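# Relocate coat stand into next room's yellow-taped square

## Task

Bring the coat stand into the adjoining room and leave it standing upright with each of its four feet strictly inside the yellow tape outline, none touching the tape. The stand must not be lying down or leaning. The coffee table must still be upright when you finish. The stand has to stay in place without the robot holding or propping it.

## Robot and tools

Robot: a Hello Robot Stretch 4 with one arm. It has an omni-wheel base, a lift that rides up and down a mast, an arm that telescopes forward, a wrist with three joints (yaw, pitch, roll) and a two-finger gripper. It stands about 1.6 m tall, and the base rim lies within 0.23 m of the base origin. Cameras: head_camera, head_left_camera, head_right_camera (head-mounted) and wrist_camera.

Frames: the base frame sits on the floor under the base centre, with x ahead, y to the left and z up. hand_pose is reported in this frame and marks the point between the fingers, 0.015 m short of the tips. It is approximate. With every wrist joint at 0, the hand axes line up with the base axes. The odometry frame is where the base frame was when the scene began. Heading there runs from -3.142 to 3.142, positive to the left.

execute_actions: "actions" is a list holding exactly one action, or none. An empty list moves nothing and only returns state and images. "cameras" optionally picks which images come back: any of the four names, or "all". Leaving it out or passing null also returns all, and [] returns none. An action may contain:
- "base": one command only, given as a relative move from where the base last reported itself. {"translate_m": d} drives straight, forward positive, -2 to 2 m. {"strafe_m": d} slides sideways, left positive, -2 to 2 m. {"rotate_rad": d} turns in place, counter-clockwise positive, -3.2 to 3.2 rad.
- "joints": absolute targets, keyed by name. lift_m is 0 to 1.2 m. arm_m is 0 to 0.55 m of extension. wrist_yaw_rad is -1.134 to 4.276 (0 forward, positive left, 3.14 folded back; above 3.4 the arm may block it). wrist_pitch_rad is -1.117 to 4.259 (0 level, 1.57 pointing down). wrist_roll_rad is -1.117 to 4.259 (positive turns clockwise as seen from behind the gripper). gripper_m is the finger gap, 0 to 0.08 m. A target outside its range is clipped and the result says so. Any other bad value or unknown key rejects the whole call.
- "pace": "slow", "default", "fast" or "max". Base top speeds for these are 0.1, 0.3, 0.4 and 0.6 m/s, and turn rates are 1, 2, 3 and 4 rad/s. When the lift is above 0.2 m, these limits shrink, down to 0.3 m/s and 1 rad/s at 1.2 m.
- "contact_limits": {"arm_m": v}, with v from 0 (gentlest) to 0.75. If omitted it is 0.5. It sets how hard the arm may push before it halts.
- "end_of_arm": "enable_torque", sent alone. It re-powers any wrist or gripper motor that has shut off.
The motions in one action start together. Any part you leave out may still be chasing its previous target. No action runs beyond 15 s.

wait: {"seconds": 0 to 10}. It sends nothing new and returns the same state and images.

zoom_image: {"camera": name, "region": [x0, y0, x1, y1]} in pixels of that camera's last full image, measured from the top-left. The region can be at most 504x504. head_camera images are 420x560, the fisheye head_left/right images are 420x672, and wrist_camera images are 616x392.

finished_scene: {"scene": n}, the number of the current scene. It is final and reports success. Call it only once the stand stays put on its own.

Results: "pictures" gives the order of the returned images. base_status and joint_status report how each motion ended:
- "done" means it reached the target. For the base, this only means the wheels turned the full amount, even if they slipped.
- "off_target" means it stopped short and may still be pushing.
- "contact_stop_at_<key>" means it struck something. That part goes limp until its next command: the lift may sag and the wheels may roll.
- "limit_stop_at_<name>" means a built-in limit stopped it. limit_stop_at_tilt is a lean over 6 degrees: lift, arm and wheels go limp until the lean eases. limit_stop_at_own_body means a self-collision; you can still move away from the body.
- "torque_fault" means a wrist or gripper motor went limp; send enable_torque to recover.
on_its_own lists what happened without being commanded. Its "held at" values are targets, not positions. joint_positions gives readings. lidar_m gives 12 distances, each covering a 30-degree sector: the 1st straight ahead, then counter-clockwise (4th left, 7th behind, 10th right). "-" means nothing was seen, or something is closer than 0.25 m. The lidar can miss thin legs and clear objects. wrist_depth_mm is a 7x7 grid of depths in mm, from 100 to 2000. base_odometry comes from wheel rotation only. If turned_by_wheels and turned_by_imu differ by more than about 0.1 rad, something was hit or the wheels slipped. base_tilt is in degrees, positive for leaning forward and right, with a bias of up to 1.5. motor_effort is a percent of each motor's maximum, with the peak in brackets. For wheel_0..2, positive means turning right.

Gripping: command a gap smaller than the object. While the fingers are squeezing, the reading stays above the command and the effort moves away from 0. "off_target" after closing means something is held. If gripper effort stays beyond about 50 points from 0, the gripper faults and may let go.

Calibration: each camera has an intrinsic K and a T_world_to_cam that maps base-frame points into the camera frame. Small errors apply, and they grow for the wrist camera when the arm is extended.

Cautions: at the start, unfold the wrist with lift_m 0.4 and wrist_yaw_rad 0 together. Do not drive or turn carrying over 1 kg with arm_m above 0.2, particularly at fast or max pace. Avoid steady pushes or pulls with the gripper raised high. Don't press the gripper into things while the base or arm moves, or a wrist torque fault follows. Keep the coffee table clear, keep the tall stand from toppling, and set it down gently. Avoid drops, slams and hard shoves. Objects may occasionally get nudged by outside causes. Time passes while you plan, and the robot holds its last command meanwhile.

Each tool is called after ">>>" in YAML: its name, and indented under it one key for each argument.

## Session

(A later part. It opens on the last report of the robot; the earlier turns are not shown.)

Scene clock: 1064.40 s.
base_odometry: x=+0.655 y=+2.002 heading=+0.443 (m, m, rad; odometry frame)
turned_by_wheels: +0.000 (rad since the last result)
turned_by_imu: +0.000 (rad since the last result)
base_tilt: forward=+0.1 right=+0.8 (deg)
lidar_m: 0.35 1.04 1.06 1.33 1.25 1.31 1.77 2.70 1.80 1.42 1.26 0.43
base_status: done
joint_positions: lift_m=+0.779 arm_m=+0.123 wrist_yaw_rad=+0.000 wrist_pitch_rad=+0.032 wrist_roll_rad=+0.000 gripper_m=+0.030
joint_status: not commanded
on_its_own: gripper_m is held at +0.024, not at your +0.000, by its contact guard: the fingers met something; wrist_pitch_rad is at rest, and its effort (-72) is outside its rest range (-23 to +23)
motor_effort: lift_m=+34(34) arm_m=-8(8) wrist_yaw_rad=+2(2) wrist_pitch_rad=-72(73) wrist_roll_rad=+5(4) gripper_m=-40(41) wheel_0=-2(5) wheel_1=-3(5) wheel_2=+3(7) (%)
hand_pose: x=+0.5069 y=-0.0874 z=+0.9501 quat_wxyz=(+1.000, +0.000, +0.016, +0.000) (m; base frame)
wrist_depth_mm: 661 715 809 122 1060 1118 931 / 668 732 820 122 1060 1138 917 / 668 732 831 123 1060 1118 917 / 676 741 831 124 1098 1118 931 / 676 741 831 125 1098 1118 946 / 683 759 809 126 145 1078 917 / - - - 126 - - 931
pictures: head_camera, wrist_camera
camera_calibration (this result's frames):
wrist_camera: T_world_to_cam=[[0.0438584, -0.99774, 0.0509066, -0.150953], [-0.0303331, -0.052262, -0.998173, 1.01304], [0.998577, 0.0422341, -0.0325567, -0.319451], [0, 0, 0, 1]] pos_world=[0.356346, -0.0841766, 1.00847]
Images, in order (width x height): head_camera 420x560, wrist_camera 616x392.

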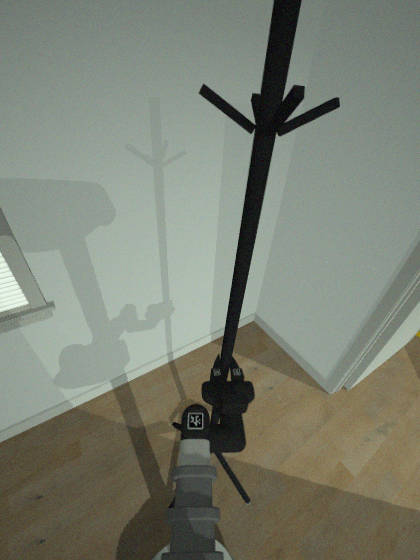

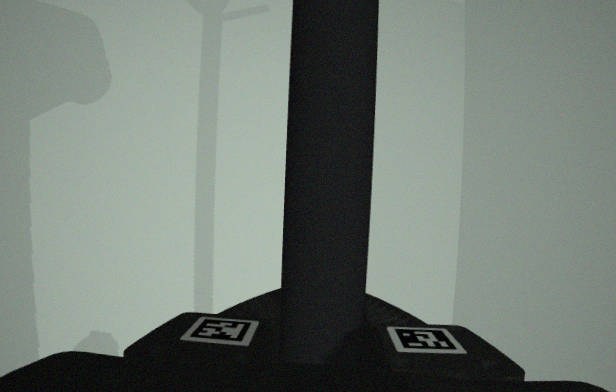

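>>> execute_actions:
  actions:
    - {"base":{"translate_m":-0.64},"pace":"default"}
  cameras: ["head_camera","head_left_camera","head_right_camera"]

Scene clock: 1075.20 s.
base_odometry: x=+0.077 y=+1.728 heading=+0.442 (m, m, rad; odometry frame)
turned_by_wheels: +0.000 (rad since the last result)
turned_by_imu: +0.002 (rad since the last result)
base_tilt: forward=+0.0 right=+0.8 (deg)
lidar_m: 0.25 1.56 1.35 0.97 0.91 0.96 1.31 2.14 2.22 1.64 1.57 0.25
base_status: done
joint_positions: lift_m=+0.779 arm_m=+0.123 wrist_yaw_rad=+0.001 wrist_pitch_rad=+0.029 wrist_roll_rad=-0.001 gripper_m=+0.030
joint_status: not commanded
on_its_own: gripper_m is held at +0.024, not at your +0.000, by its contact guard: the fingers met something; wrist_pitch_rad is at rest, and its effort (-61) is outside its rest range (-23 to +23)
motor_effort: lift_m=+27(34) arm_m=-8(8) wrist_yaw_rad=-1(18) wrist_pitch_rad=-61(73) wrist_roll_rad=+7(6) gripper_m=-39(41) wheel_0=-2(8) wheel_1=-2(6) wheel_2=+1(15) (%)
hand_pose: x=+0.5070 y=-0.0873 z=+0.9515 quat_wxyz=(+1.000, -0.001, +0.014, +0.000) (m; base frame)
wrist_depth_mm: 1078 1205 1366 - 1808 1537 1255 / 1118 1205 1397 - 1808 1499 1229 / 1138 1255 1397 - 1808 1537 1205 / 1138 1281 1397 1464 1808 1499 1255 / 1118 1255 1430 105 1808 1537 1205 / 1160 1281 1366 114 144 1499 1255 / - - - 121 - - 1255
pictures: head_camera, head_left_camera, head_right_camera
Images, in order (width x height): head_camera 420x560, head_left_camera 420x672, head_right_camera 420x672.

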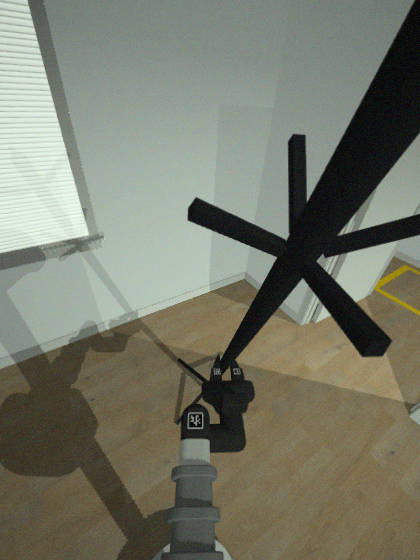

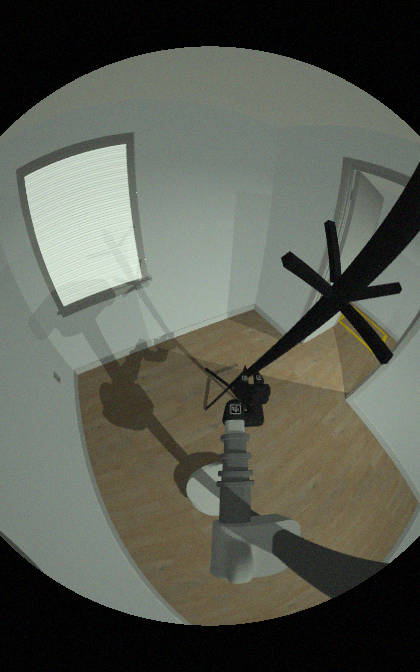

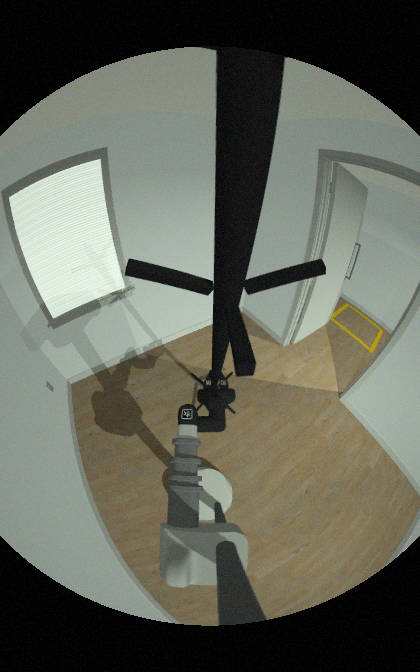

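>>> execute_actions:
  actions:
    - {"joints":{"lift_m":0.765},"pace":"slow"}
  cameras: ["head_camera","wrist_camera","head_right_camera"]

Scene clock: 1110.77 s.
base_odometry: x=+0.077 y=+1.728 heading=+0.442 (m, m, rad; odometry frame)
turned_by_wheels: +0.000 (rad since the last result)
turned_by_imu: +0.000 (rad since the last result)
base_tilt: forward=-0.1 right=+0.9 (deg)
lidar_m: 0.25 1.56 1.38 0.97 0.92 0.96 1.33 2.13 2.22 1.65 1.55 0.25
base_status: not commanded
joint_positions: lift_m=+0.766 arm_m=+0.123 wrist_yaw_rad=+0.000 wrist_pitch_rad=+0.007 wrist_roll_rad=-0.001 gripper_m=+0.030
joint_status: all done
on_its_own: gripper_m is held at +0.024, not at your +0.000, by its contact guard: the fingers met something
motor_effort: lift_m=+14(25) arm_m=-8(8) wrist_yaw_rad=+2(1) wrist_pitch_rad=+1(62) wrist_roll_rad=+5(7) gripper_m=-40(41) wheel_0=-2(2) wheel_1=-2(2) wheel_2=+1(2) (%)
hand_pose: x=+0.5069 y=-0.0875 z=+0.9422 quat_wxyz=(+1.000, +0.000, +0.003, +0.000) (m; base frame)
wrist_depth_mm: 1118 1281 1336 - 1808 1537 1255 / 1118 1205 1366 - 1808 1537 1281 / 1118 1229 1397 - 1808 1537 1255 / 1138 1255 1430 105 1756 1576 1205 / 1160 1205 1366 107 1808 1499 1229 / 1138 1255 1336 116 144 1464 1229 / - - - 121 - - 1255
pictures: head_camera, head_right_camera, wrist_camera
camera_calibration (this result's frames):
wrist_camera: T_world_to_cam=[[0.0422611, -0.997726, 0.052508, -0.15131], [-0.00496387, -0.052764, -0.998595, 0.992653], [0.999094, 0.0419411, -0.00718245, -0.343859], [0, 0, 0, 1]] pos_world=[0.35487, -0.0841674, 0.996733]
Images, in order (width x height): head_camera 420x560, head_right_camera 420x672, wrist_camera 616x392.

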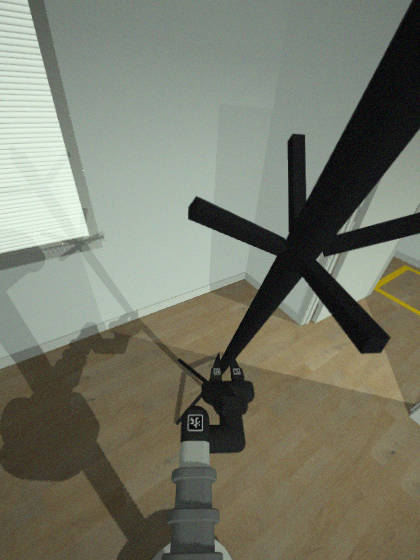

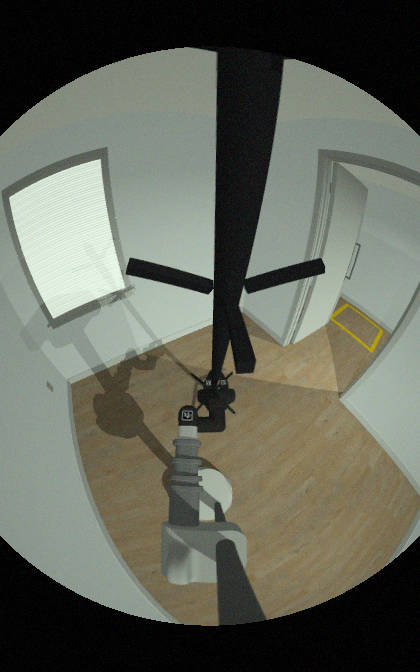

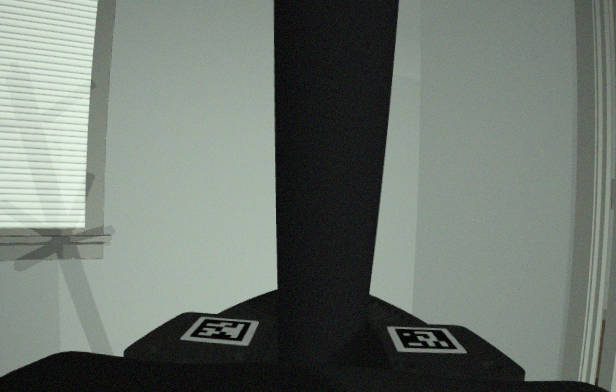

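>>> execute_actions:
  actions:
    - {"base":{"translate_m":0.14},"pace":"slow"}
  cameras: ["head_camera","wrist_camera"]

Scene clock: 1126.50 s.
base_odometry: x=+0.203 y=+1.788 heading=+0.444 (m, m, rad; odometry frame)
turned_by_wheels: +0.001 (rad since the last result)
turned_by_imu: +0.002 (rad since the last result)
base_tilt: forward=-0.1 right=+0.7 (deg)
lidar_m: 0.31 1.45 1.47 1.05 0.99 1.03 1.41 2.27 2.21 1.59 1.52 0.25
base_status: done
joint_positions: lift_m=+0.766 arm_m=+0.123 wrist_yaw_rad=+0.006 wrist_pitch_rad=-0.011 wrist_roll_rad=-0.001 gripper_m=+0.030
joint_status: not commanded
on_its_own: gripper_m is held at +0.024, not at your +0.000, by its contact guard: the fingers met something; wrist_yaw_rad is at rest, and its effort (-14) is outside its rest range (-13 to +13); wrist_pitch_rad is at rest, and its effort (+52) is outside its rest range (-23 to +23)
motor_effort: lift_m=+13(13) arm_m=-7(7) wrist_yaw_rad=-14(15) wrist_pitch_rad=+52(52) wrist_roll_rad=+6(6) gripper_m=-39(40) wheel_0=+9(9) wheel_1=+5(7) wheel_2=+1(8) (%)
hand_pose: x=+0.5073 y=-0.0862 z=+0.9461 quat_wxyz=(+1.000, +0.000, -0.006, +0.003) (m; base frame)
wrist_depth_mm: 1008 1118 1281 104 1661 1464 1229 / 1008 1118 1255 105 1661 1464 1160 / 1042 1160 1281 109 1661 1464 1160 / 1042 1138 1281 113 1708 1464 1182 / 1042 1138 1281 117 1661 1430 1182 / 1008 1138 1205 122 144 1366 1160 / - - - 125 - - 1160
pictures: head_camera, wrist_camera
camera_calibration (this result's frames):
wrist_camera: T_world_to_cam=[[0.0470292, -0.997474, 0.0532273, -0.153389], [0.0133083, -0.0526558, -0.998524, 0.987265], [0.998805, 0.0476681, 0.0107984, -0.360633], [0, 0, 0, 1]] pos_world=[0.354277, -0.0838256, 0.997867]
Images, in order (width x height): head_camera 420x560, wrist_camera 616x392.

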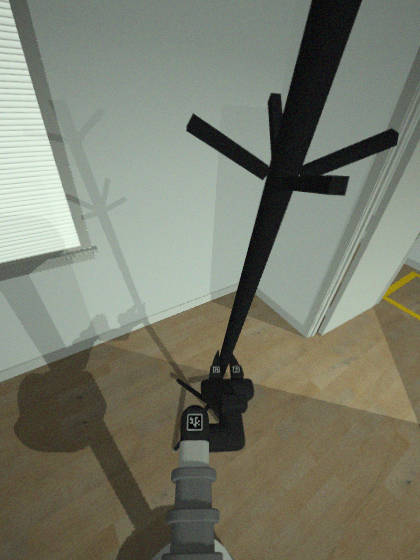

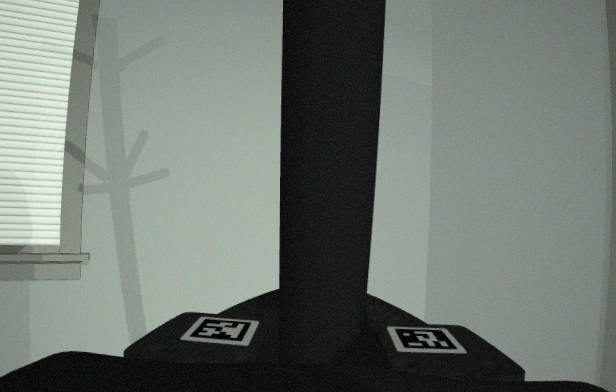

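>>> execute_actions:
  actions:
    - {"joints":{"lift_m":0.774},"pace":"slow"}
  cameras: []

Scene clock: 1136.20 s.
base_odometry: x=+0.203 y=+1.788 heading=+0.444 (m, m, rad; odometry frame)
turned_by_wheels: +0.000 (rad since the last result)
turned_by_imu: +0.000 (rad since the last result)
base_tilt: forward=-0.1 right=+0.8 (deg)
lidar_m: 0.31 1.45 1.46 1.04 1.00 1.03 1.43 2.25 2.22 1.57 1.53 0.26
base_status: not commanded
joint_positions: lift_m=+0.774 arm_m=+0.123 wrist_yaw_rad=+0.006 wrist_pitch_rad=+0.002 wrist_roll_rad=-0.001 gripper_m=+0.030
joint_status: all done
on_its_own: gripper_m is held at +0.024, not at your +0.000, by its contact guard: the fingers met something; wrist_yaw_rad is at rest, and its effort (-14) is outside its rest range (-13 to +13)
motor_effort: lift_m=+20(20) arm_m=-7(7) wrist_yaw_rad=-14(15) wrist_pitch_rad=+15(53) wrist_roll_rad=+6(6) gripper_m=-40(40) wheel_0=+9(9) wheel_1=+5(5) wheel_2=+0(0) (%)
hand_pose: x=+0.5073 y=-0.0862 z=+0.9519 quat_wxyz=(+1.000, +0.000, +0.001, +0.003) (m; base frame)
wrist_depth_mm: 1008 1118 1255 107 1708 1464 1205 / 1025 1160 1255 103 1618 1464 1205 / 1025 1138 1281 107 1618 1499 1205 / 1025 1138 1255 111 1661 1464 1160 / 1008 1160 1281 116 1661 1430 1160 / 1025 1138 1205 121 144 1430 1160 / - - - 124 - - 1182
pictures: none
No camera images: the call's "cameras" was empty. Leave "cameras" out to get every camera's image.

>>> execute_actions:
  actions:
    - {"base":{"translate_m":0.08},"pace":"slow"}
  cameras: ["head_camera"]

Scene clock: 1142.90 s.
base_odometry: x=+0.275 y=+1.823 heading=+0.445 (m, m, rad; odometry frame)
turned_by_wheels: +0.001 (rad since the last result)
turned_by_imu: +0.002 (rad since the last result)
base_tilt: forward=+0.0 right=+0.8 (deg)
lidar_m: 0.33 1.35 1.42 1.08 1.03 1.08 1.44 2.34 2.15 1.53 1.48 0.31
base_status: done
joint_positions: lift_m=+0.774 arm_m=+0.123 wrist_yaw_rad=+0.008 wrist_pitch_rad=+0.002 wrist_roll_rad=-0.001 gripper_m=+0.030
joint_status: not commanded
on_its_own: gripper_m is held at +0.024, not at your +0.000, by its contact guard: the fingers met something; wrist_yaw_rad is at rest, and its effort (-22) is outside its rest range (-13 to +13)
motor_effort: lift_m=+19(20) arm_m=-7(7) wrist_yaw_rad=-22(22) wrist_pitch_rad=+16(17) wrist_roll_rad=+5(6) gripper_m=-40(41) wheel_0=+9(11) wheel_1=+6(6) wheel_2=+2(5) (%)
hand_pose: x=+0.5075 y=-0.0857 z=+0.9519 quat_wxyz=(+1.000, +0.000, +0.001, +0.004) (m; base frame)
wrist_depth_mm: 946 1078 1182 109 1537 1430 1160 / 960 1060 1205 111 1499 1397 1160 / 946 1078 1182 114 1537 1397 1160 / 976 1078 1182 117 1499 1397 1138 / 960 1098 1205 120 1537 1397 1138 / 976 1098 1138 123 145 1397 1118 / - - - 125 - - 1138
pictures: head_camera
Images, in order (width x height): head_camera 420x560.

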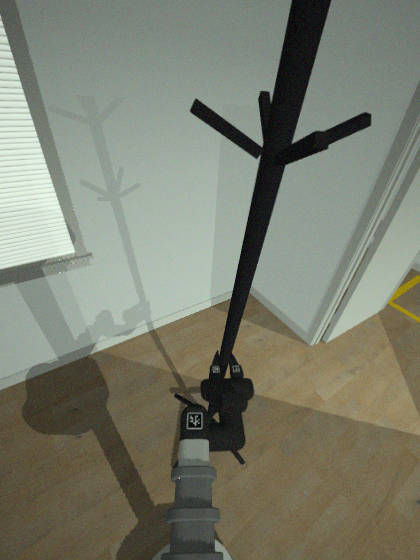

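>>> execute_actions:
  actions:
    - {"base":{"translate_m":0.07},"joints":{"lift_m":0.770},"pace":"slow"}
  cameras: ["head_camera"]

Scene clock: 1149.33 s.
base_odometry: x=+0.338 y=+1.853 heading=+0.446 (m, m, rad; odometry frame)
turned_by_wheels: +0.001 (rad since the last result)
turned_by_imu: +0.002 (rad since the last result)
base_tilt: forward=+0.0 right=+0.9 (deg)
lidar_m: 0.39 1.32 1.37 1.10 1.06 1.12 1.51 2.39 2.09 1.49 1.46 0.38
base_status: done
joint_positions: lift_m=+0.771 arm_m=+0.123 wrist_yaw_rad=+0.008 wrist_pitch_rad=+0.005 wrist_roll_rad=+0.000 gripper_m=+0.030
joint_status: all done
on_its_own: gripper_m is held at +0.024, not at your +0.000, by its contact guard: the fingers met something; wrist_yaw_rad is at rest, and its effort (-21) is outside its rest range (-13 to +13)
motor_effort: lift_m=+13(19) arm_m=-7(7) wrist_yaw_rad=-21(23) wrist_pitch_rad=+7(25) wrist_roll_rad=+4(5) gripper_m=-40(40) wheel_0=+7(12) wheel_1=+5(7) wheel_2=+2(2) (%)
hand_pose: x=+0.5075 y=-0.0857 z=+0.9478 quat_wxyz=(+1.000, +0.000, +0.002, +0.004) (m; base frame)
wrist_depth_mm: 904 1025 1098 117 1430 1397 1138 / 917 1008 1138 118 1397 1397 1098 / 931 1008 1098 120 1430 1397 1098 / 931 1025 1118 121 1499 1366 1118 / 917 1025 1118 123 1430 1336 1138 / 931 1008 1118 125 145 1308 1098 / - - - 126 - - 1098
pictures: head_camera
Images, in order (width x height): head_camera 420x560.

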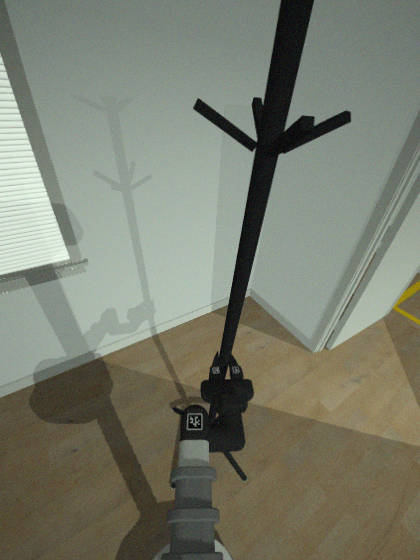

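>>> execute_actions:
  actions:
    - {"base":{"translate_m":0.05},"joints":{"lift_m":0.764},"pace":"slow"}
  cameras: ["head_camera","wrist_camera"]

Scene clock: 1155.63 s.
base_odometry: x=+0.383 y=+1.874 heading=+0.447 (m, m, rad; odometry frame)
turned_by_wheels: +0.001 (rad since the last result)
turned_by_imu: +0.001 (rad since the last result)
base_tilt: forward=+0.0 right=+0.8 (deg)
lidar_m: 0.40 1.28 1.33 1.16 1.09 1.12 1.55 2.44 2.05 1.46 1.51 0.47
base_status: done
joint_positions: lift_m=+0.765 arm_m=+0.123 wrist_yaw_rad=+0.008 wrist_pitch_rad=+0.006 wrist_roll_rad=+0.000 gripper_m=+0.030
joint_status: all done
on_its_own: gripper_m is held at +0.024, not at your +0.000, by its contact guard: the fingers met something; wrist_yaw_rad is at rest, and its effort (-21) is outside its rest range (-13 to +13)
motor_effort: lift_m=+13(17) arm_m=-7(7) wrist_yaw_rad=-21(25) wrist_pitch_rad=+3(26) wrist_roll_rad=+4(5) gripper_m=-41(40) wheel_0=+6(12) wheel_1=+4(7) wheel_2=+3(3) (%)
hand_pose: x=+0.5075 y=-0.0857 z=+0.9414 quat_wxyz=(+1.000, +0.000, +0.003, +0.004) (m; base frame)
wrist_depth_mm: 866 960 1060 123 1366 1308 1098 / 878 976 1098 123 1397 1336 1098 / 878 976 1078 123 1397 1366 1098 / 891 976 1060 124 1336 1336 1078 / 878 991 1118 125 1397 1308 1060 / 891 991 1042 126 145 1308 1060 / - - - 125 - - 1078
pictures: head_camera, wrist_camera
camera_calibration (this result's frames):
wrist_camera: T_world_to_cam=[[0.0503794, -0.99737, 0.0521096, -0.153267], [-0.00369722, -0.0523618, -0.998621, 0.991351], [0.998723, 0.0501173, -0.00632545, -0.344456], [0, 0, 0, 1]] pos_world=[0.355403, -0.0836917, 0.995792]
Images, in order (width x height): head_camera 420x560, wrist_camera 616x392.

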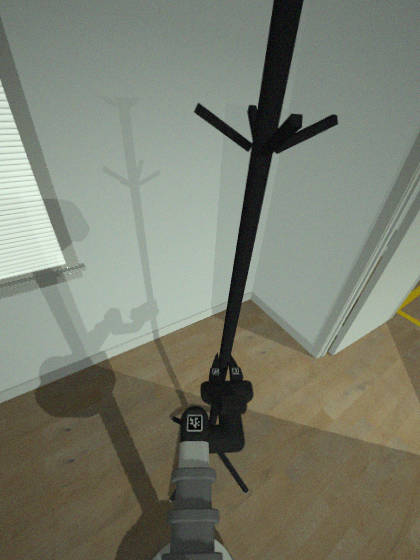

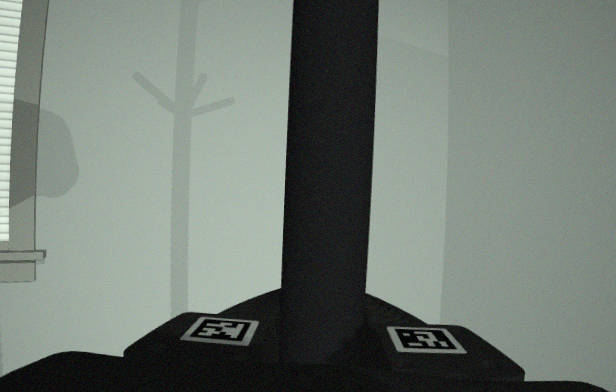

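>>> execute_actions:
  actions:
    - {"joints":{"gripper_m":0.05},"pace":"slow"}
  cameras: ["wrist_camera"]

>>> execute_actions:
  actions:
    - {"joints":{"arm_m":0.138,"lift_m":0.75},"pace":"slow"}
  cameras: ["wrist_camera"]

>>> execute_actions:
  actions:
    - {"joints":{"gripper_m":0.0},"pace":"max"}
  cameras: ["wrist_camera","head_camera"]

Scene clock: 1181.30 s.
base_odometry: x=+0.383 y=+1.874 heading=+0.446 (m, m, rad; odometry frame)
turned_by_wheels: -0.001 (rad since the last result)
turned_by_imu: -0.001 (rad since the last result)
base_tilt: forward=+0.0 right=+0.7 (deg)
lidar_m: 0.41 1.28 1.31 1.15 1.09 1.15 1.53 2.42 2.03 1.46 1.49 0.45
base_status: not commanded
joint_positions: lift_m=+0.764 arm_m=+0.122 wrist_yaw_rad=+0.000 wrist_pitch_rad=+0.010 wrist_roll_rad=+0.000 gripper_m=+0.050
joint_status: all done
motor_effort: lift_m=+16(16) arm_m=-3(7) wrist_yaw_rad=+2(22) wrist_pitch_rad=-7(8) wrist_roll_rad=+4(4) gripper_m=-2(40) wheel_0=-1(6) wheel_1=+1(4) wheel_2=+1(3) (%)
hand_pose: x=+0.5060 y=-0.0874 z=+0.9404 quat_wxyz=(+1.000, +0.000, +0.005, +0.000) (m; base frame)
wrist_depth_mm: 891 976 1098 168 1366 1308 1098 / 866 960 1060 168 1366 1336 1078 / 891 976 1078 168 1397 1308 1098 / 891 976 1078 168 1430 1336 1042 / 917 991 1078 168 1430 1308 1078 / 904 976 147 169 1308 1255 1060 / - - - 715 143 - 1042
pictures: wrist_camera
camera_calibration (this result's frames):
wrist_camera: T_world_to_cam=[[0.0425196, -0.997753, 0.0517726, -0.150594], [-0.00774174, -0.0521469, -0.998609, 0.992313], [0.999066, 0.0420596, -0.00994161, -0.340378], [0, 0, 0, 1]] pos_world=[0.354145, -0.0841933, 0.995345]
Images, in order (width x height): wrist_camera 616x392.

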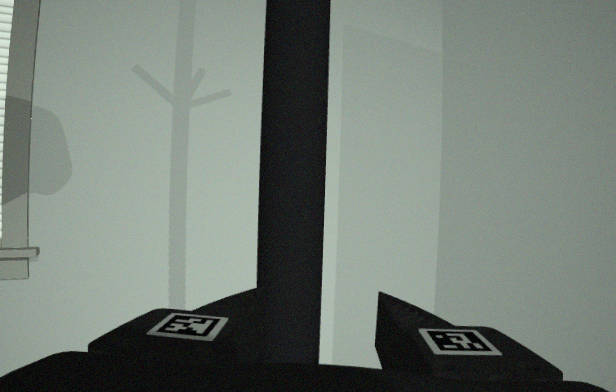

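Scene clock: 1182.37 s.
base_odometry: x=+0.383 y=+1.874 heading=+0.446 (m, m, rad; odometry frame)
turned_by_wheels: +0.000 (rad since the last result)
turned_by_imu: +0.000 (rad since the last result)
base_tilt: forward=+0.1 right=+0.9 (deg)
lidar_m: 0.40 1.28 1.34 1.15 1.10 1.14 1.57 2.42 2.05 1.45 1.52 0.47
base_status: not commanded
joint_positions: lift_m=+0.750 arm_m=+0.136 wrist_yaw_rad=+0.004 wrist_pitch_rad=+0.007 wrist_roll_rad=+0.000 gripper_m=+0.051
joint_status: all done
motor_effort: lift_m=+15(15) arm_m=+10(9) wrist_yaw_rad=-11(16) wrist_pitch_rad=-1(7) wrist_roll_rad=+3(4) gripper_m=-4(4) wheel_0=+3(3) wheel_1=+1(1) wheel_2=+0(0) (%)
hand_pose: x=+0.5201 y=-0.0865 z=+0.9270 quat_wxyz=(+1.000, +0.000, +0.004, +0.002) (m; base frame)
wrist_depth_mm: 854 946 1078 163 1366 1366 1098 / 878 960 1078 162 1397 1336 1098 / 866 946 1060 163 1366 1336 1078 / 878 991 1098 165 1397 1336 1060 / 891 960 1078 165 1397 1336 1078 / 891 976 147 165 1336 1255 1060 / - - - 167 143 - 1078
pictures: wrist_camera
camera_calibration (this result's frames):
wrist_camera: T_world_to_cam=[[0.0467109, -0.997565, 0.0517839, -0.151753], [-0.00523105, -0.0520841, -0.998629, 0.977792], [0.998895, 0.046376, -0.00765121, -0.356254], [0, 0, 0, 1]] pos_world=[0.368064, -0.0839349, 0.981584]
Images, in order (width x height): wrist_camera 616x392.

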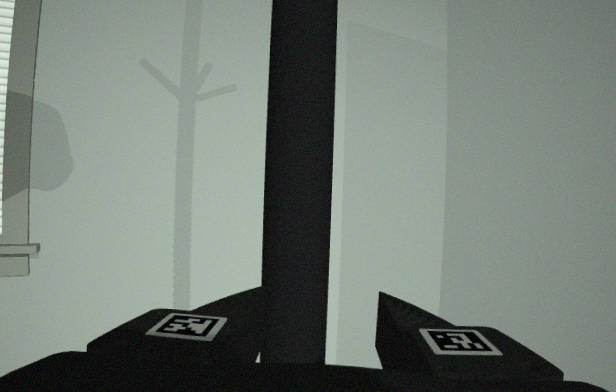

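Scene clock: 1183.77 s.
base_odometry: x=+0.383 y=+1.874 heading=+0.446 (m, m, rad; odometry frame)
turned_by_wheels: +0.000 (rad since the last result)
turned_by_imu: -0.001 (rad since the last result)
base_tilt: forward=-0.1 right=+0.8 (deg)
lidar_m: 0.44 1.28 1.31 1.16 1.09 1.13 1.58 2.43 2.07 1.45 1.53 0.48
base_status: not commanded
joint_positions: lift_m=+0.750 arm_m=+0.136 wrist_yaw_rad=-0.001 wrist_pitch_rad=+0.010 wrist_roll_rad=+0.000 gripper_m=+0.015
joint_status: gripper_m off_target (ended at +0.015, target +0.000)
on_its_own: gripper_m is held at +0.016, not at your +0.000, by its contact guard: the fingers met something
motor_effort: lift_m=+16(16) arm_m=+8(11) wrist_yaw_rad=+6(18) wrist_pitch_rad=-8(8) wrist_roll_rad=+3(4) gripper_m=+1(23) wheel_0=-1(4) wheel_1=+0(1) wheel_2=-1(2) (%)
hand_pose: x=+0.5200 y=-0.0876 z=+0.9264 quat_wxyz=(+1.000, +0.000, +0.005, -0.001) (m; base frame)
wrist_depth_mm: 854 960 1078 165 1336 1281 1098 / 866 960 1042 164 1397 1308 1078 / 866 960 1060 166 1366 1308 1060 / 891 960 1042 167 1430 1308 1078 / 878 991 1060 168 1430 1281 1078 / 878 976 1042 165 1397 1308 1042 / - 946 - 171 - 1229 1060
pictures: head_camera, wrist_camera
camera_calibration (this result's frames):
wrist_camera: T_world_to_cam=[[0.0415117, -0.997806, 0.0515837, -0.149982], [-0.00789006, -0.051954, -0.998618, 0.97851], [0.999107, 0.0410473, -0.0100294, -0.354495], [0, 0, 0, 1]] pos_world=[0.368125, -0.0842647, 0.98134]
Images, in order (width x height): head_camera 420x560, wrist_camera 616x392.

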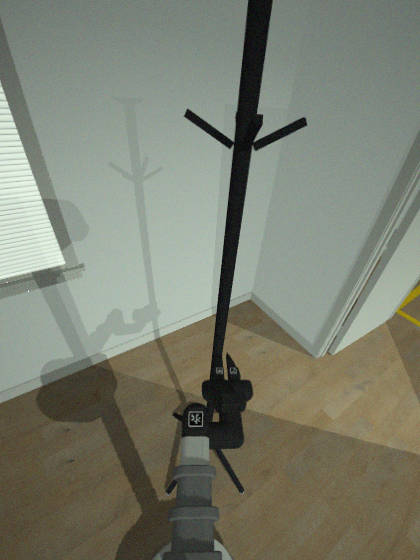

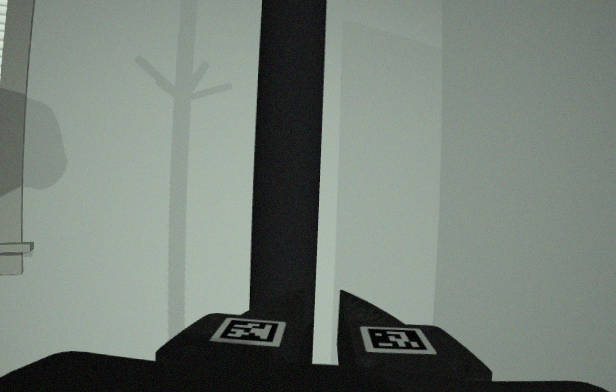

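>>> execute_actions:
  actions:
    - {"joints":{"gripper_m":0.08}}
  cameras: ["wrist_camera","head_camera"]

Scene clock: 1190.27 s.
base_odometry: x=+0.383 y=+1.874 heading=+0.445 (m, m, rad; odometry frame)
turned_by_wheels: +0.000 (rad since the last result)
turned_by_imu: -0.001 (rad since the last result)
base_tilt: forward=-0.2 right=+0.9 (deg)
lidar_m: 0.42 1.28 1.34 1.15 1.09 1.13 1.56 2.43 2.04 1.46 1.52 0.46
base_status: not commanded
joint_positions: lift_m=+0.750 arm_m=+0.136 wrist_yaw_rad=-0.007 wrist_pitch_rad=+0.007 wrist_roll_rad=+0.000 gripper_m=+0.080
joint_status: all done
on_its_own: wrist_yaw_rad is at rest, and its effort (+23) is outside its rest range (-13 to +13)
motor_effort: lift_m=+16(16) arm_m=+8(8) wrist_yaw_rad=+23(31) wrist_pitch_rad=-1(7) wrist_roll_rad=+2(3) gripper_m=+3(7) wheel_0=-4(4) wheel_1=+0(0) wheel_2=-3(3) (%)
hand_pose: x=+0.5194 y=-0.0890 z=+0.9269 quat_wxyz=(+1.000, +0.000, +0.004, -0.004) (m; base frame)
wrist_depth_mm: 878 976 169 1205 1397 1308 1078 / 854 960 170 1205 1397 1308 1078 / 878 946 171 1205 1366 1366 1060 / 891 976 172 1205 1430 1308 1060 / 878 976 171 1205 1430 1308 1078 / 866 931 163 1281 1366 1205 1042 / - - 144 1255 1397 - -
pictures: head_camera, wrist_camera
camera_calibration (this result's frames):
wrist_camera: T_world_to_cam=[[0.0351116, -0.998054, 0.0515225, -0.147959], [-0.00578937, -0.0517566, -0.998643, 0.977902], [0.999367, 0.0347657, -0.00759537, -0.356835], [0, 0, 0, 1]] pos_world=[0.367466, -0.0846527, 0.981488]
Images, in order (width x height): head_camera 420x560, wrist_camera 616x392.

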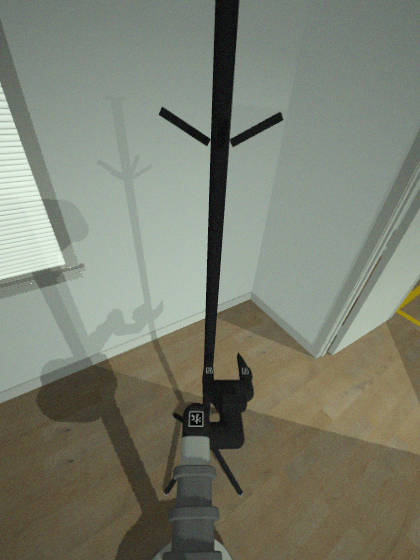

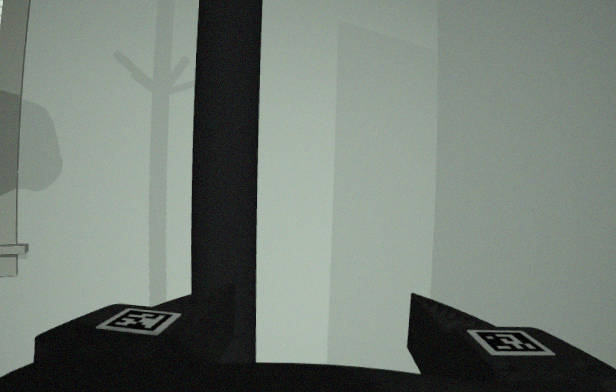

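>>> execute_actions:
  actions:
    - {"joints":{"arm_m":0.09},"pace":"slow"}
  cameras: ["wrist_camera","head_camera"]

Scene clock: 1196.00 s.
base_odometry: x=+0.383 y=+1.874 heading=+0.445 (m, m, rad; odometry frame)
turned_by_wheels: +0.000 (rad since the last result)
turned_by_imu: +0.000 (rad since the last result)
base_tilt: forward=+0.2 right=+0.8 (deg)
lidar_m: 0.40 1.27 1.34 1.14 1.08 1.15 1.56 2.44 2.06 1.44 1.50 0.45
base_status: not commanded
joint_positions: lift_m=+0.750 arm_m=+0.092 wrist_yaw_rad=+0.000 wrist_pitch_rad=+0.010 wrist_roll_rad=+0.000 gripper_m=+0.080
joint_status: all done
motor_effort: lift_m=+16(17) arm_m=-9(9) wrist_yaw_rad=+2(21) wrist_pitch_rad=-10(13) wrist_roll_rad=+4(3) gripper_m=+1(4) wheel_0=-3(4) wheel_1=+0(0) wheel_2=-2(3) (%)
hand_pose: x=+0.4751 y=-0.0875 z=+0.9263 quat_wxyz=(+1.000, +0.000, +0.005, +0.000) (m; base frame)
wrist_depth_mm: 904 976 1042 1255 1430 1336 1098 / 904 991 1060 1255 1397 1308 1118 / 891 1008 202 1255 1464 1366 1098 / 904 991 199 1281 1430 1336 1098 / 917 1042 198 1255 1430 1336 1098 / 904 960 164 1281 1397 1205 1060 / - - 144 1281 1430 - -
pictures: head_camera, wrist_camera
camera_calibration (this result's frames):
wrist_camera: T_world_to_cam=[[0.0423259, -0.99777, 0.0516007, -0.148345], [-0.00829829, -0.0519963, -0.998613, 0.978227], [0.999069, 0.041839, -0.0104806, -0.309183], [0, 0, 0, 1]] pos_world=[0.323292, -0.0842147, 0.981284]
Images, in order (width x height): head_camera 420x560, wrist_camera 616x392.

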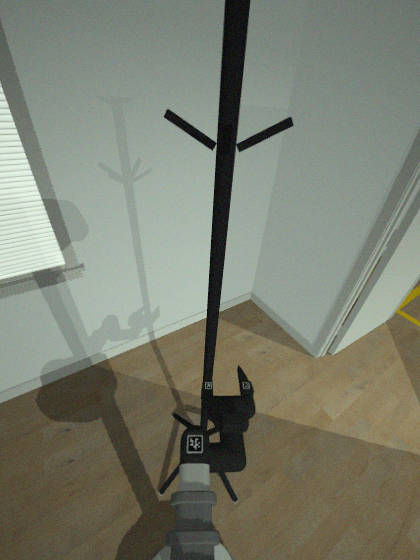

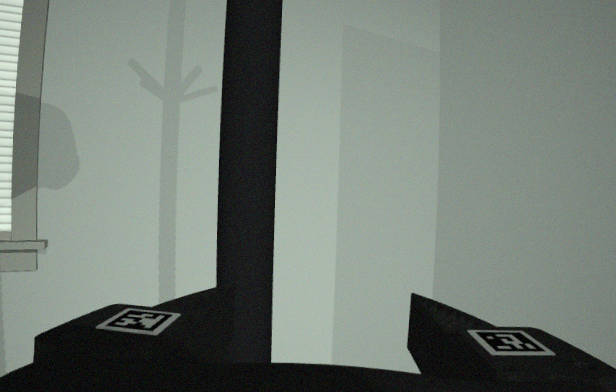

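>>> execute_actions:
  actions:
    - {"base":{"rotate_rad":-1.055},"joints":{"arm_m":0.13}}
  cameras: ["head_camera"]

Scene clock: 1233.00 s.
base_odometry: x=+0.383 y=+1.874 heading=-0.609 (m, m, rad; odometry frame)
turned_by_wheels: -1.055 (rad since the last result)
turned_by_imu: -1.057 (rad since the last result)
base_tilt: forward=+0.0 right=+0.9 (deg)
lidar_m: 1.45 0.42 0.42 1.28 1.34 1.16 1.09 1.14 1.54 2.44 2.05 1.46
base_status: done
joint_positions: lift_m=+0.750 arm_m=+0.129 wrist_yaw_rad=+0.000 wrist_pitch_rad=+0.010 wrist_roll_rad=+0.000 gripper_m=+0.080
joint_status: all done
motor_effort: lift_m=+17(17) arm_m=+8(10) wrist_yaw_rad=+1(1) wrist_pitch_rad=-9(8) wrist_roll_rad=+3(3) gripper_m=+2(2) wheel_0=+1(6) wheel_1=+3(8) wheel_2=+2(8) (%)
hand_pose: x=+0.5121 y=-0.0874 z=+0.9263 quat_wxyz=(+1.000, +0.000, +0.005, +0.000) (m; base frame)
wrist_depth_mm: 1078 1098 1756 - - 1042 1060 / 1098 1118 1863 - - 1042 1042 / 1118 1118 1983 - - 1060 1042 / 1098 1160 1983 - - 1042 1060 / 1118 1160 1983 - - 1060 1078 / 1118 1078 163 - - 1078 1042 / - - 144 - - - -
pictures: head_camera
Images, in order (width x height): head_camera 420x560.

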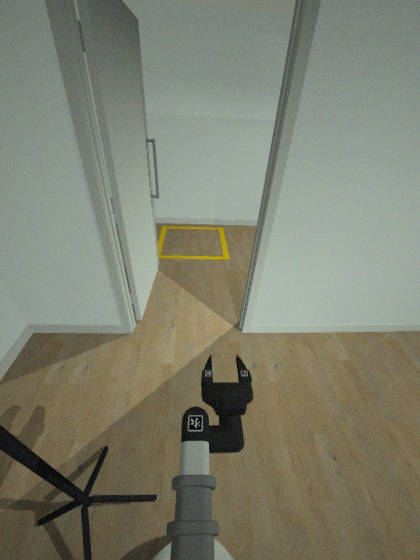

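>>> execute_actions:
  actions:
    - {"base":{"translate_m":-0.32}}
  cameras: ["head_camera","head_left_camera"]

Scene clock: 1281.77 s.
base_odometry: x=+0.121 y=+2.057 heading=-0.610 (m, m, rad; odometry frame)
turned_by_wheels: -0.001 (rad since the last result)
turned_by_imu: +0.000 (rad since the last result)
base_tilt: forward=-0.1 right=+0.8 (deg)
lidar_m: 1.77 0.60 1.38 1.27 1.16 0.81 0.78 0.81 1.12 2.43 2.50 1.79
base_status: done
joint_positions: lift_m=+0.750 arm_m=+0.129 wrist_yaw_rad=+0.000 wrist_pitch_rad=+0.010 wrist_roll_rad=+0.000 gripper_m=+0.080
joint_status: not commanded
motor_effort: lift_m=+17(17) arm_m=+8(8) wrist_yaw_rad=+2(2) wrist_pitch_rad=-9(9) wrist_roll_rad=+3(4) gripper_m=+2(1) wheel_0=-2(6) wheel_1=-3(7) wheel_2=-1(11) (%)
hand_pose: x=+0.5121 y=-0.0874 z=+0.9263 quat_wxyz=(+1.000, +0.000, +0.005, +0.000) (m; base frame)
wrist_depth_mm: 1430 1430 1863 - - 1397 1366 / 1464 1464 - - - 1366 1366 / 1430 1430 1983 - - 1336 1366 / 1464 1397 1983 - - 1366 1397 / 1430 1430 - - - 1397 1336 / 1464 1430 164 - - 1430 1397 / - - 145 - 1430 - -
pictures: head_camera, head_left_camera
Images, in order (width x height): head_camera 420x560, head_left_camera 420x672.

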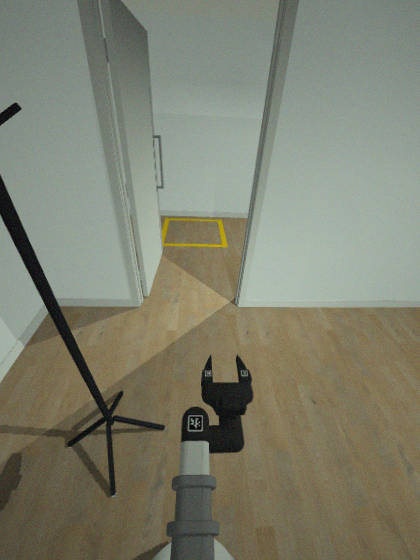

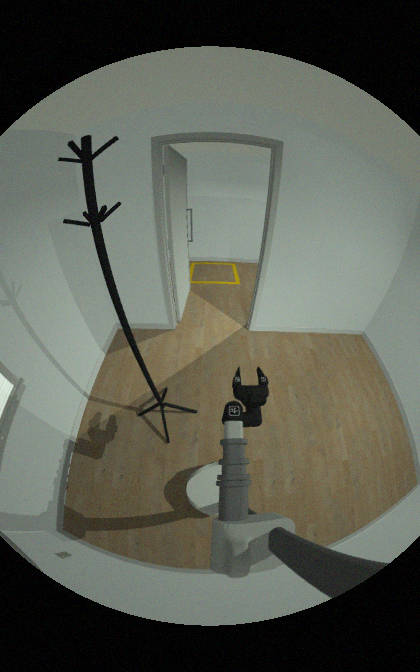

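>>> execute_actions:
  actions:
    - {"base":{"strafe_m":0.56}}
  cameras: ["head_camera","wrist_camera"]

Scene clock: 1297.17 s.
base_odometry: x=+0.441 y=+2.517 heading=-0.609 (m, m, rad; odometry frame)
turned_by_wheels: +0.000 (rad since the last result)
turned_by_imu: +0.000 (rad since the last result)
base_tilt: forward=+0.0 right=+0.8 (deg)
lidar_m: 0.52 1.12 0.74 0.69 0.75 0.84 0.78 0.81 1.10 2.85 2.49 0.47
base_status: done
joint_positions: lift_m=+0.750 arm_m=+0.129 wrist_yaw_rad=+0.000 wrist_pitch_rad=+0.010 wrist_roll_rad=+0.000 gripper_m=+0.080
joint_status: not commanded
motor_effort: lift_m=+17(17) arm_m=+8(8) wrist_yaw_rad=+2(2) wrist_pitch_rad=-8(9) wrist_roll_rad=+4(3) gripper_m=+2(2) wheel_0=+0(9) wheel_1=+1(10) wheel_2=+0(0) (%)
hand_pose: x=+0.5121 y=-0.0874 z=+0.9262 quat_wxyz=(+1.000, +0.000, +0.005, +0.000) (m; base frame)
wrist_depth_mm: 1118 1397 1397 1366 243 - 1397 / 1138 1397 1397 1397 242 - 1336 / 1160 1430 1430 1366 242 - 1366 / 1160 1430 1397 1430 241 - 1336 / 1160 1464 1430 1397 242 - 1336 / 1138 1397 164 1366 236 - 1366 / - - 144 1430 237 - -
pictures: head_camera, wrist_camera
camera_calibration (this result's frames):
wrist_camera: T_world_to_cam=[[0.0424968, -0.997763, 0.0516024, -0.149961], [-0.00827012, -0.0519986, -0.998613, 0.978459], [0.999062, 0.0420111, -0.0104614, -0.346159], [0, 0, 0, 1]] pos_world=[0.360299, -0.0842041, 0.981219]
Images, in order (width x height): head_camera 420x560, wrist_camera 616x392.

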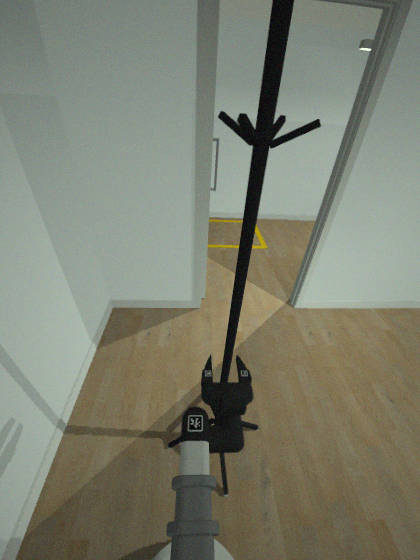

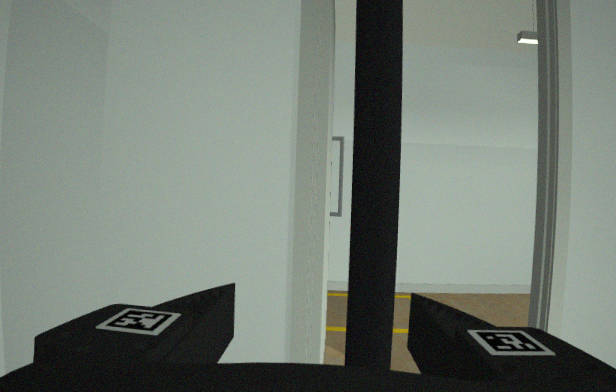

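>>> execute_actions:
  actions:
    - {"base":{"strafe_m":-0.032},"pace":"slow"}
  cameras: []

>>> execute_actions:
  actions:
    - {"base":{"translate_m":0.05},"pace":"slow"}
  cameras: ["wrist_camera"]

Scene clock: 1307.13 s.
base_odometry: x=+0.423 y=+2.490 heading=-0.610 (m, m, rad; odometry frame)
turned_by_wheels: +0.000 (rad since the last result)
turned_by_imu: +0.000 (rad since the last result)
base_tilt: forward=-0.1 right=+0.9 (deg)
lidar_m: 0.47 1.15 0.78 0.73 0.78 0.83 0.79 0.82 1.11 2.86 2.50 0.55
base_status: done
joint_positions: lift_m=+0.750 arm_m=+0.129 wrist_yaw_rad=+0.000 wrist_pitch_rad=+0.010 wrist_roll_rad=+0.000 gripper_m=+0.080
joint_status: not commanded
motor_effort: lift_m=+17(17) arm_m=+8(8) wrist_yaw_rad=+2(2) wrist_pitch_rad=-8(9) wrist_roll_rad=+4(3) gripper_m=+2(1) wheel_0=+2(5) wheel_1=-4(6) wheel_2=+0(1) (%)
hand_pose: x=+0.5121 y=-0.0874 z=+0.9262 quat_wxyz=(+1.000, +0.000, +0.005, +0.000) (m; base frame)
wrist_depth_mm: 1160 1366 1366 1397 - - 1366 / 1160 1430 1430 248 - - 1366 / 1160 1464 1397 246 - - 1308 / 1205 1397 1397 246 - - 1366 / 1205 1430 1397 244 - - 1366 / 1205 1397 164 247 - - 1397 / - - 144 1397 - - -
pictures: none
No camera images: the call's "cameras" was empty. Leave "cameras" out to get every camera's image.

Scene clock: 1308.83 s.
base_odometry: x=+0.464 y=+2.462 heading=-0.609 (m, m, rad; odometry frame)
turned_by_wheels: +0.000 (rad since the last result)
turned_by_imu: +0.000 (rad since the last result)
base_tilt: forward=-0.1 right=+0.8 (deg)
lidar_m: 0.45 1.14 0.78 0.72 0.76 0.90 0.84 0.85 1.21 2.97 2.43 0.40
base_status: done
joint_positions: lift_m=+0.750 arm_m=+0.129 wrist_yaw_rad=+0.000 wrist_pitch_rad=+0.010 wrist_roll_rad=+0.000 gripper_m=+0.080
joint_status: not commanded
motor_effort: lift_m=+17(17) arm_m=+8(8) wrist_yaw_rad=+2(2) wrist_pitch_rad=-9(8) wrist_roll_rad=+4(4) gripper_m=+1(1) wheel_0=+3(5) wheel_1=+3(6) wheel_2=-3(7) (%)
hand_pose: x=+0.5121 y=-0.0874 z=+0.9262 quat_wxyz=(+1.000, +0.000, +0.005, +0.000) (m; base frame)
wrist_depth_mm: 1160 1397 1336 192 - - 1308 / 1160 1366 1366 191 - - 1308 / 1205 1366 1336 191 - - 1308 / 1229 1397 1366 190 - - 1308 / 1205 1366 1336 190 - - 1281 / 1205 1366 164 192 - - 1366 / - - 145 193 - - -
pictures: wrist_camera
camera_calibration (this result's frames):
wrist_camera: T_world_to_cam=[[0.0424962, -0.997763, 0.0516022, -0.14996], [-0.00827009, -0.0519984, -0.998613, 0.97846], [0.999062, 0.0420105, -0.0104613, -0.346159], [0, 0, 0, 1]] pos_world=[0.360299, -0.0842042, 0.981219]
Images, in order (width x height): wrist_camera 616x392.

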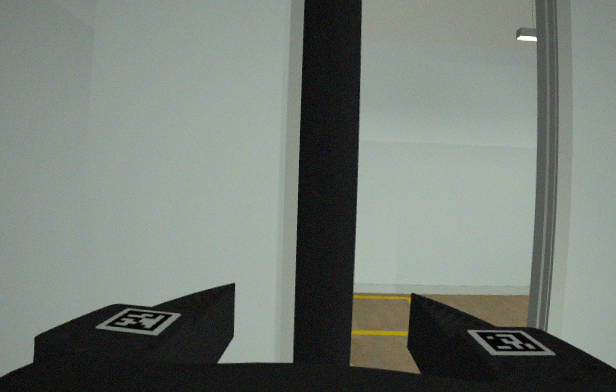

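>>> execute_actions:
  actions:
    - {"base":{"translate_m":0.03},"joints":{"arm_m":0.18},"pace":"slow"}
  cameras: ["wrist_camera","head_camera"]

Scene clock: 1315.00 s.
base_odometry: x=+0.488 y=+2.445 heading=-0.609 (m, m, rad; odometry frame)
turned_by_wheels: +0.000 (rad since the last result)
turned_by_imu: +0.000 (rad since the last result)
base_tilt: forward=+0.0 right=+0.8 (deg)
lidar_m: 0.44 1.16 0.78 0.74 0.78 0.91 0.87 0.90 1.22 2.96 2.36 0.49
base_status: done
joint_positions: lift_m=+0.750 arm_m=+0.178 wrist_yaw_rad=+0.000 wrist_pitch_rad=+0.010 wrist_roll_rad=+0.000 gripper_m=+0.080
joint_status: all done
motor_effort: lift_m=+17(17) arm_m=+9(9) wrist_yaw_rad=+2(2) wrist_pitch_rad=-9(8) wrist_roll_rad=+4(4) gripper_m=+1(1) wheel_0=+2(4) wheel_1=+3(6) wheel_2=-3(8) (%)
hand_pose: x=+0.5620 y=-0.0874 z=+0.9262 quat_wxyz=(+1.000, +0.000, +0.005, +0.000) (m; base frame)
wrist_depth_mm: 1160 1281 1229 107 - - - / 1182 1255 1255 107 - - - / 1205 1281 1255 107 - - 1229 / 1205 1255 1255 107 - - 1281 / 1205 1281 1255 108 - - 1229 / 1229 1308 164 108 - - 1255 / - - 145 109 - - -
pictures: head_camera, wrist_camera
camera_calibration (this result's frames):
wrist_camera: T_world_to_cam=[[0.0425004, -0.997763, 0.0516023, -0.152081], [-0.0082699, -0.0519985, -0.998613, 0.978872], [0.999062, 0.0420148, -0.0104614, -0.39598], [0, 0, 0, 1]] pos_world=[0.410168, -0.0842039, 0.981219]
Images, in order (width x height): head_camera 420x560, wrist_camera 616x392.

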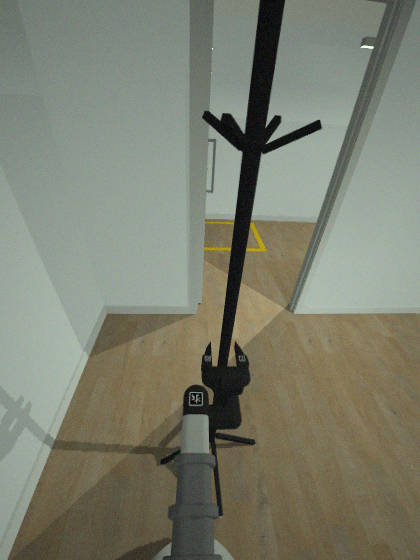

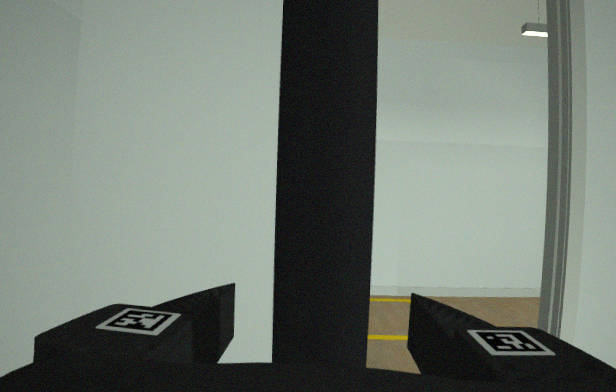

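Depth 0.107, centred. Close at max pace.

>>> execute_actions:
  actions:
    - {"joints":{"gripper_m":0.0},"pace":"max"}
  cameras: ["wrist_camera"]

Scene clock: 1318.47 s.
base_odometry: x=+0.488 y=+2.445 heading=-0.609 (m, m, rad; odometry frame)
turned_by_wheels: +0.000 (rad since the last result)
turned_by_imu: +0.000 (rad since the last result)
base_tilt: forward=+0.0 right=+0.7 (deg)
lidar_m: 0.43 1.17 0.77 0.73 0.77 0.93 0.85 0.91 1.24 2.95 2.40 0.49
base_status: not commanded
joint_positions: lift_m=+0.750 arm_m=+0.178 wrist_yaw_rad=+0.000 wrist_pitch_rad=+0.010 wrist_roll_rad=+0.000 gripper_m=+0.030
joint_status: gripper_m off_target (ended at +0.030, target +0.000)
on_its_own: gripper_m is held at +0.025, not at your +0.000, by its contact guard: the fingers met something
motor_effort: lift_m=+17(17) arm_m=+9(9) wrist_yaw_rad=+0(0) wrist_pitch_rad=-11(10) wrist_roll_rad=+3(4) gripper_m=-42(62) wheel_0=+2(2) wheel_1=+3(3) wheel_2=-4(3) (%)
hand_pose: x=+0.5621 y=-0.0873 z=+0.9262 quat_wxyz=(+1.000, +0.000, +0.005, +0.000) (m; base frame)
wrist_depth_mm: 1160 1281 1281 107 - - - / 1160 1308 1255 107 - - - / 1182 1308 1255 108 - - 1229 / 1205 1281 1255 107 - - 1255 / 1205 1281 1281 107 - - 1255 / 1182 1308 1336 108 141 - 1255 / - - - 109 - - 1281
pictures: wrist_camera
camera_calibration (this result's frames):
wrist_camera: T_world_to_cam=[[0.042945, -0.997751, 0.0514565, -0.152103], [-0.00815926, -0.0518525, -0.998621, 0.978854], [0.999044, 0.042466, -0.0103677, -0.396085], [0, 0, 0, 1]] pos_world=[0.410225, -0.0841844, 0.981225]
Images, in order (width x height): wrist_camera 616x392.

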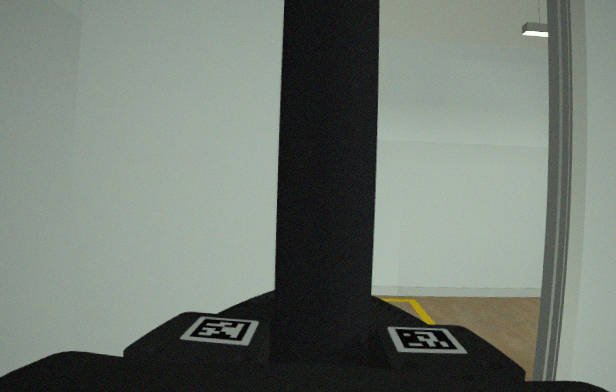

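>>> execute_actions:
  actions:
    - {"joints":{"lift_m":0.81},"pace":"slow"}
  cameras: ["head_camera"]

Scene clock: 1323.33 s.
base_odometry: x=+0.488 y=+2.445 heading=-0.609 (m, m, rad; odometry frame)
turned_by_wheels: +0.000 (rad since the last result)
turned_by_imu: +0.000 (rad since the last result)
base_tilt: forward=+0.0 right=+0.7 (deg)
lidar_m: 0.45 1.16 0.76 0.75 0.78 0.92 0.86 0.91 1.23 2.97 2.40 0.40
base_status: not commanded
joint_positions: lift_m=+0.809 arm_m=+0.179 wrist_yaw_rad=+0.000 wrist_pitch_rad=+0.029 wrist_roll_rad=-0.001 gripper_m=+0.030
joint_status: all done
on_its_own: gripper_m is held at +0.025, not at your +0.000, by its contact guard: the fingers met something; wrist_pitch_rad is at rest, and its effort (-64) is outside its rest range (-23 to +23)
motor_effort: lift_m=+34(40) arm_m=+8(9) wrist_yaw_rad=+2(2) wrist_pitch_rad=-64(63) wrist_roll_rad=+7(7) gripper_m=-41(42) wheel_0=+2(2) wheel_1=+3(3) wheel_2=-4(4) (%)
hand_pose: x=+0.5621 y=-0.0874 z=+0.9808 quat_wxyz=(+1.000, -0.001, +0.015, +0.000) (m; base frame)
wrist_depth_mm: 1160 1255 1229 103 - - - / 1182 1281 1255 104 - - - / 1205 1281 1255 105 - - 1229 / 1205 1281 1255 105 - - 1255 / 1229 1308 1308 106 - - 1255 / 1182 1281 1308 107 142 - 1255 / - - - 108 - - 1308
pictures: head_camera
Images, in order (width x height): head_camera 420x560.

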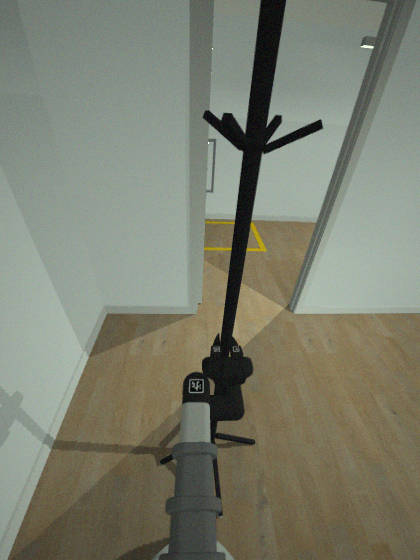

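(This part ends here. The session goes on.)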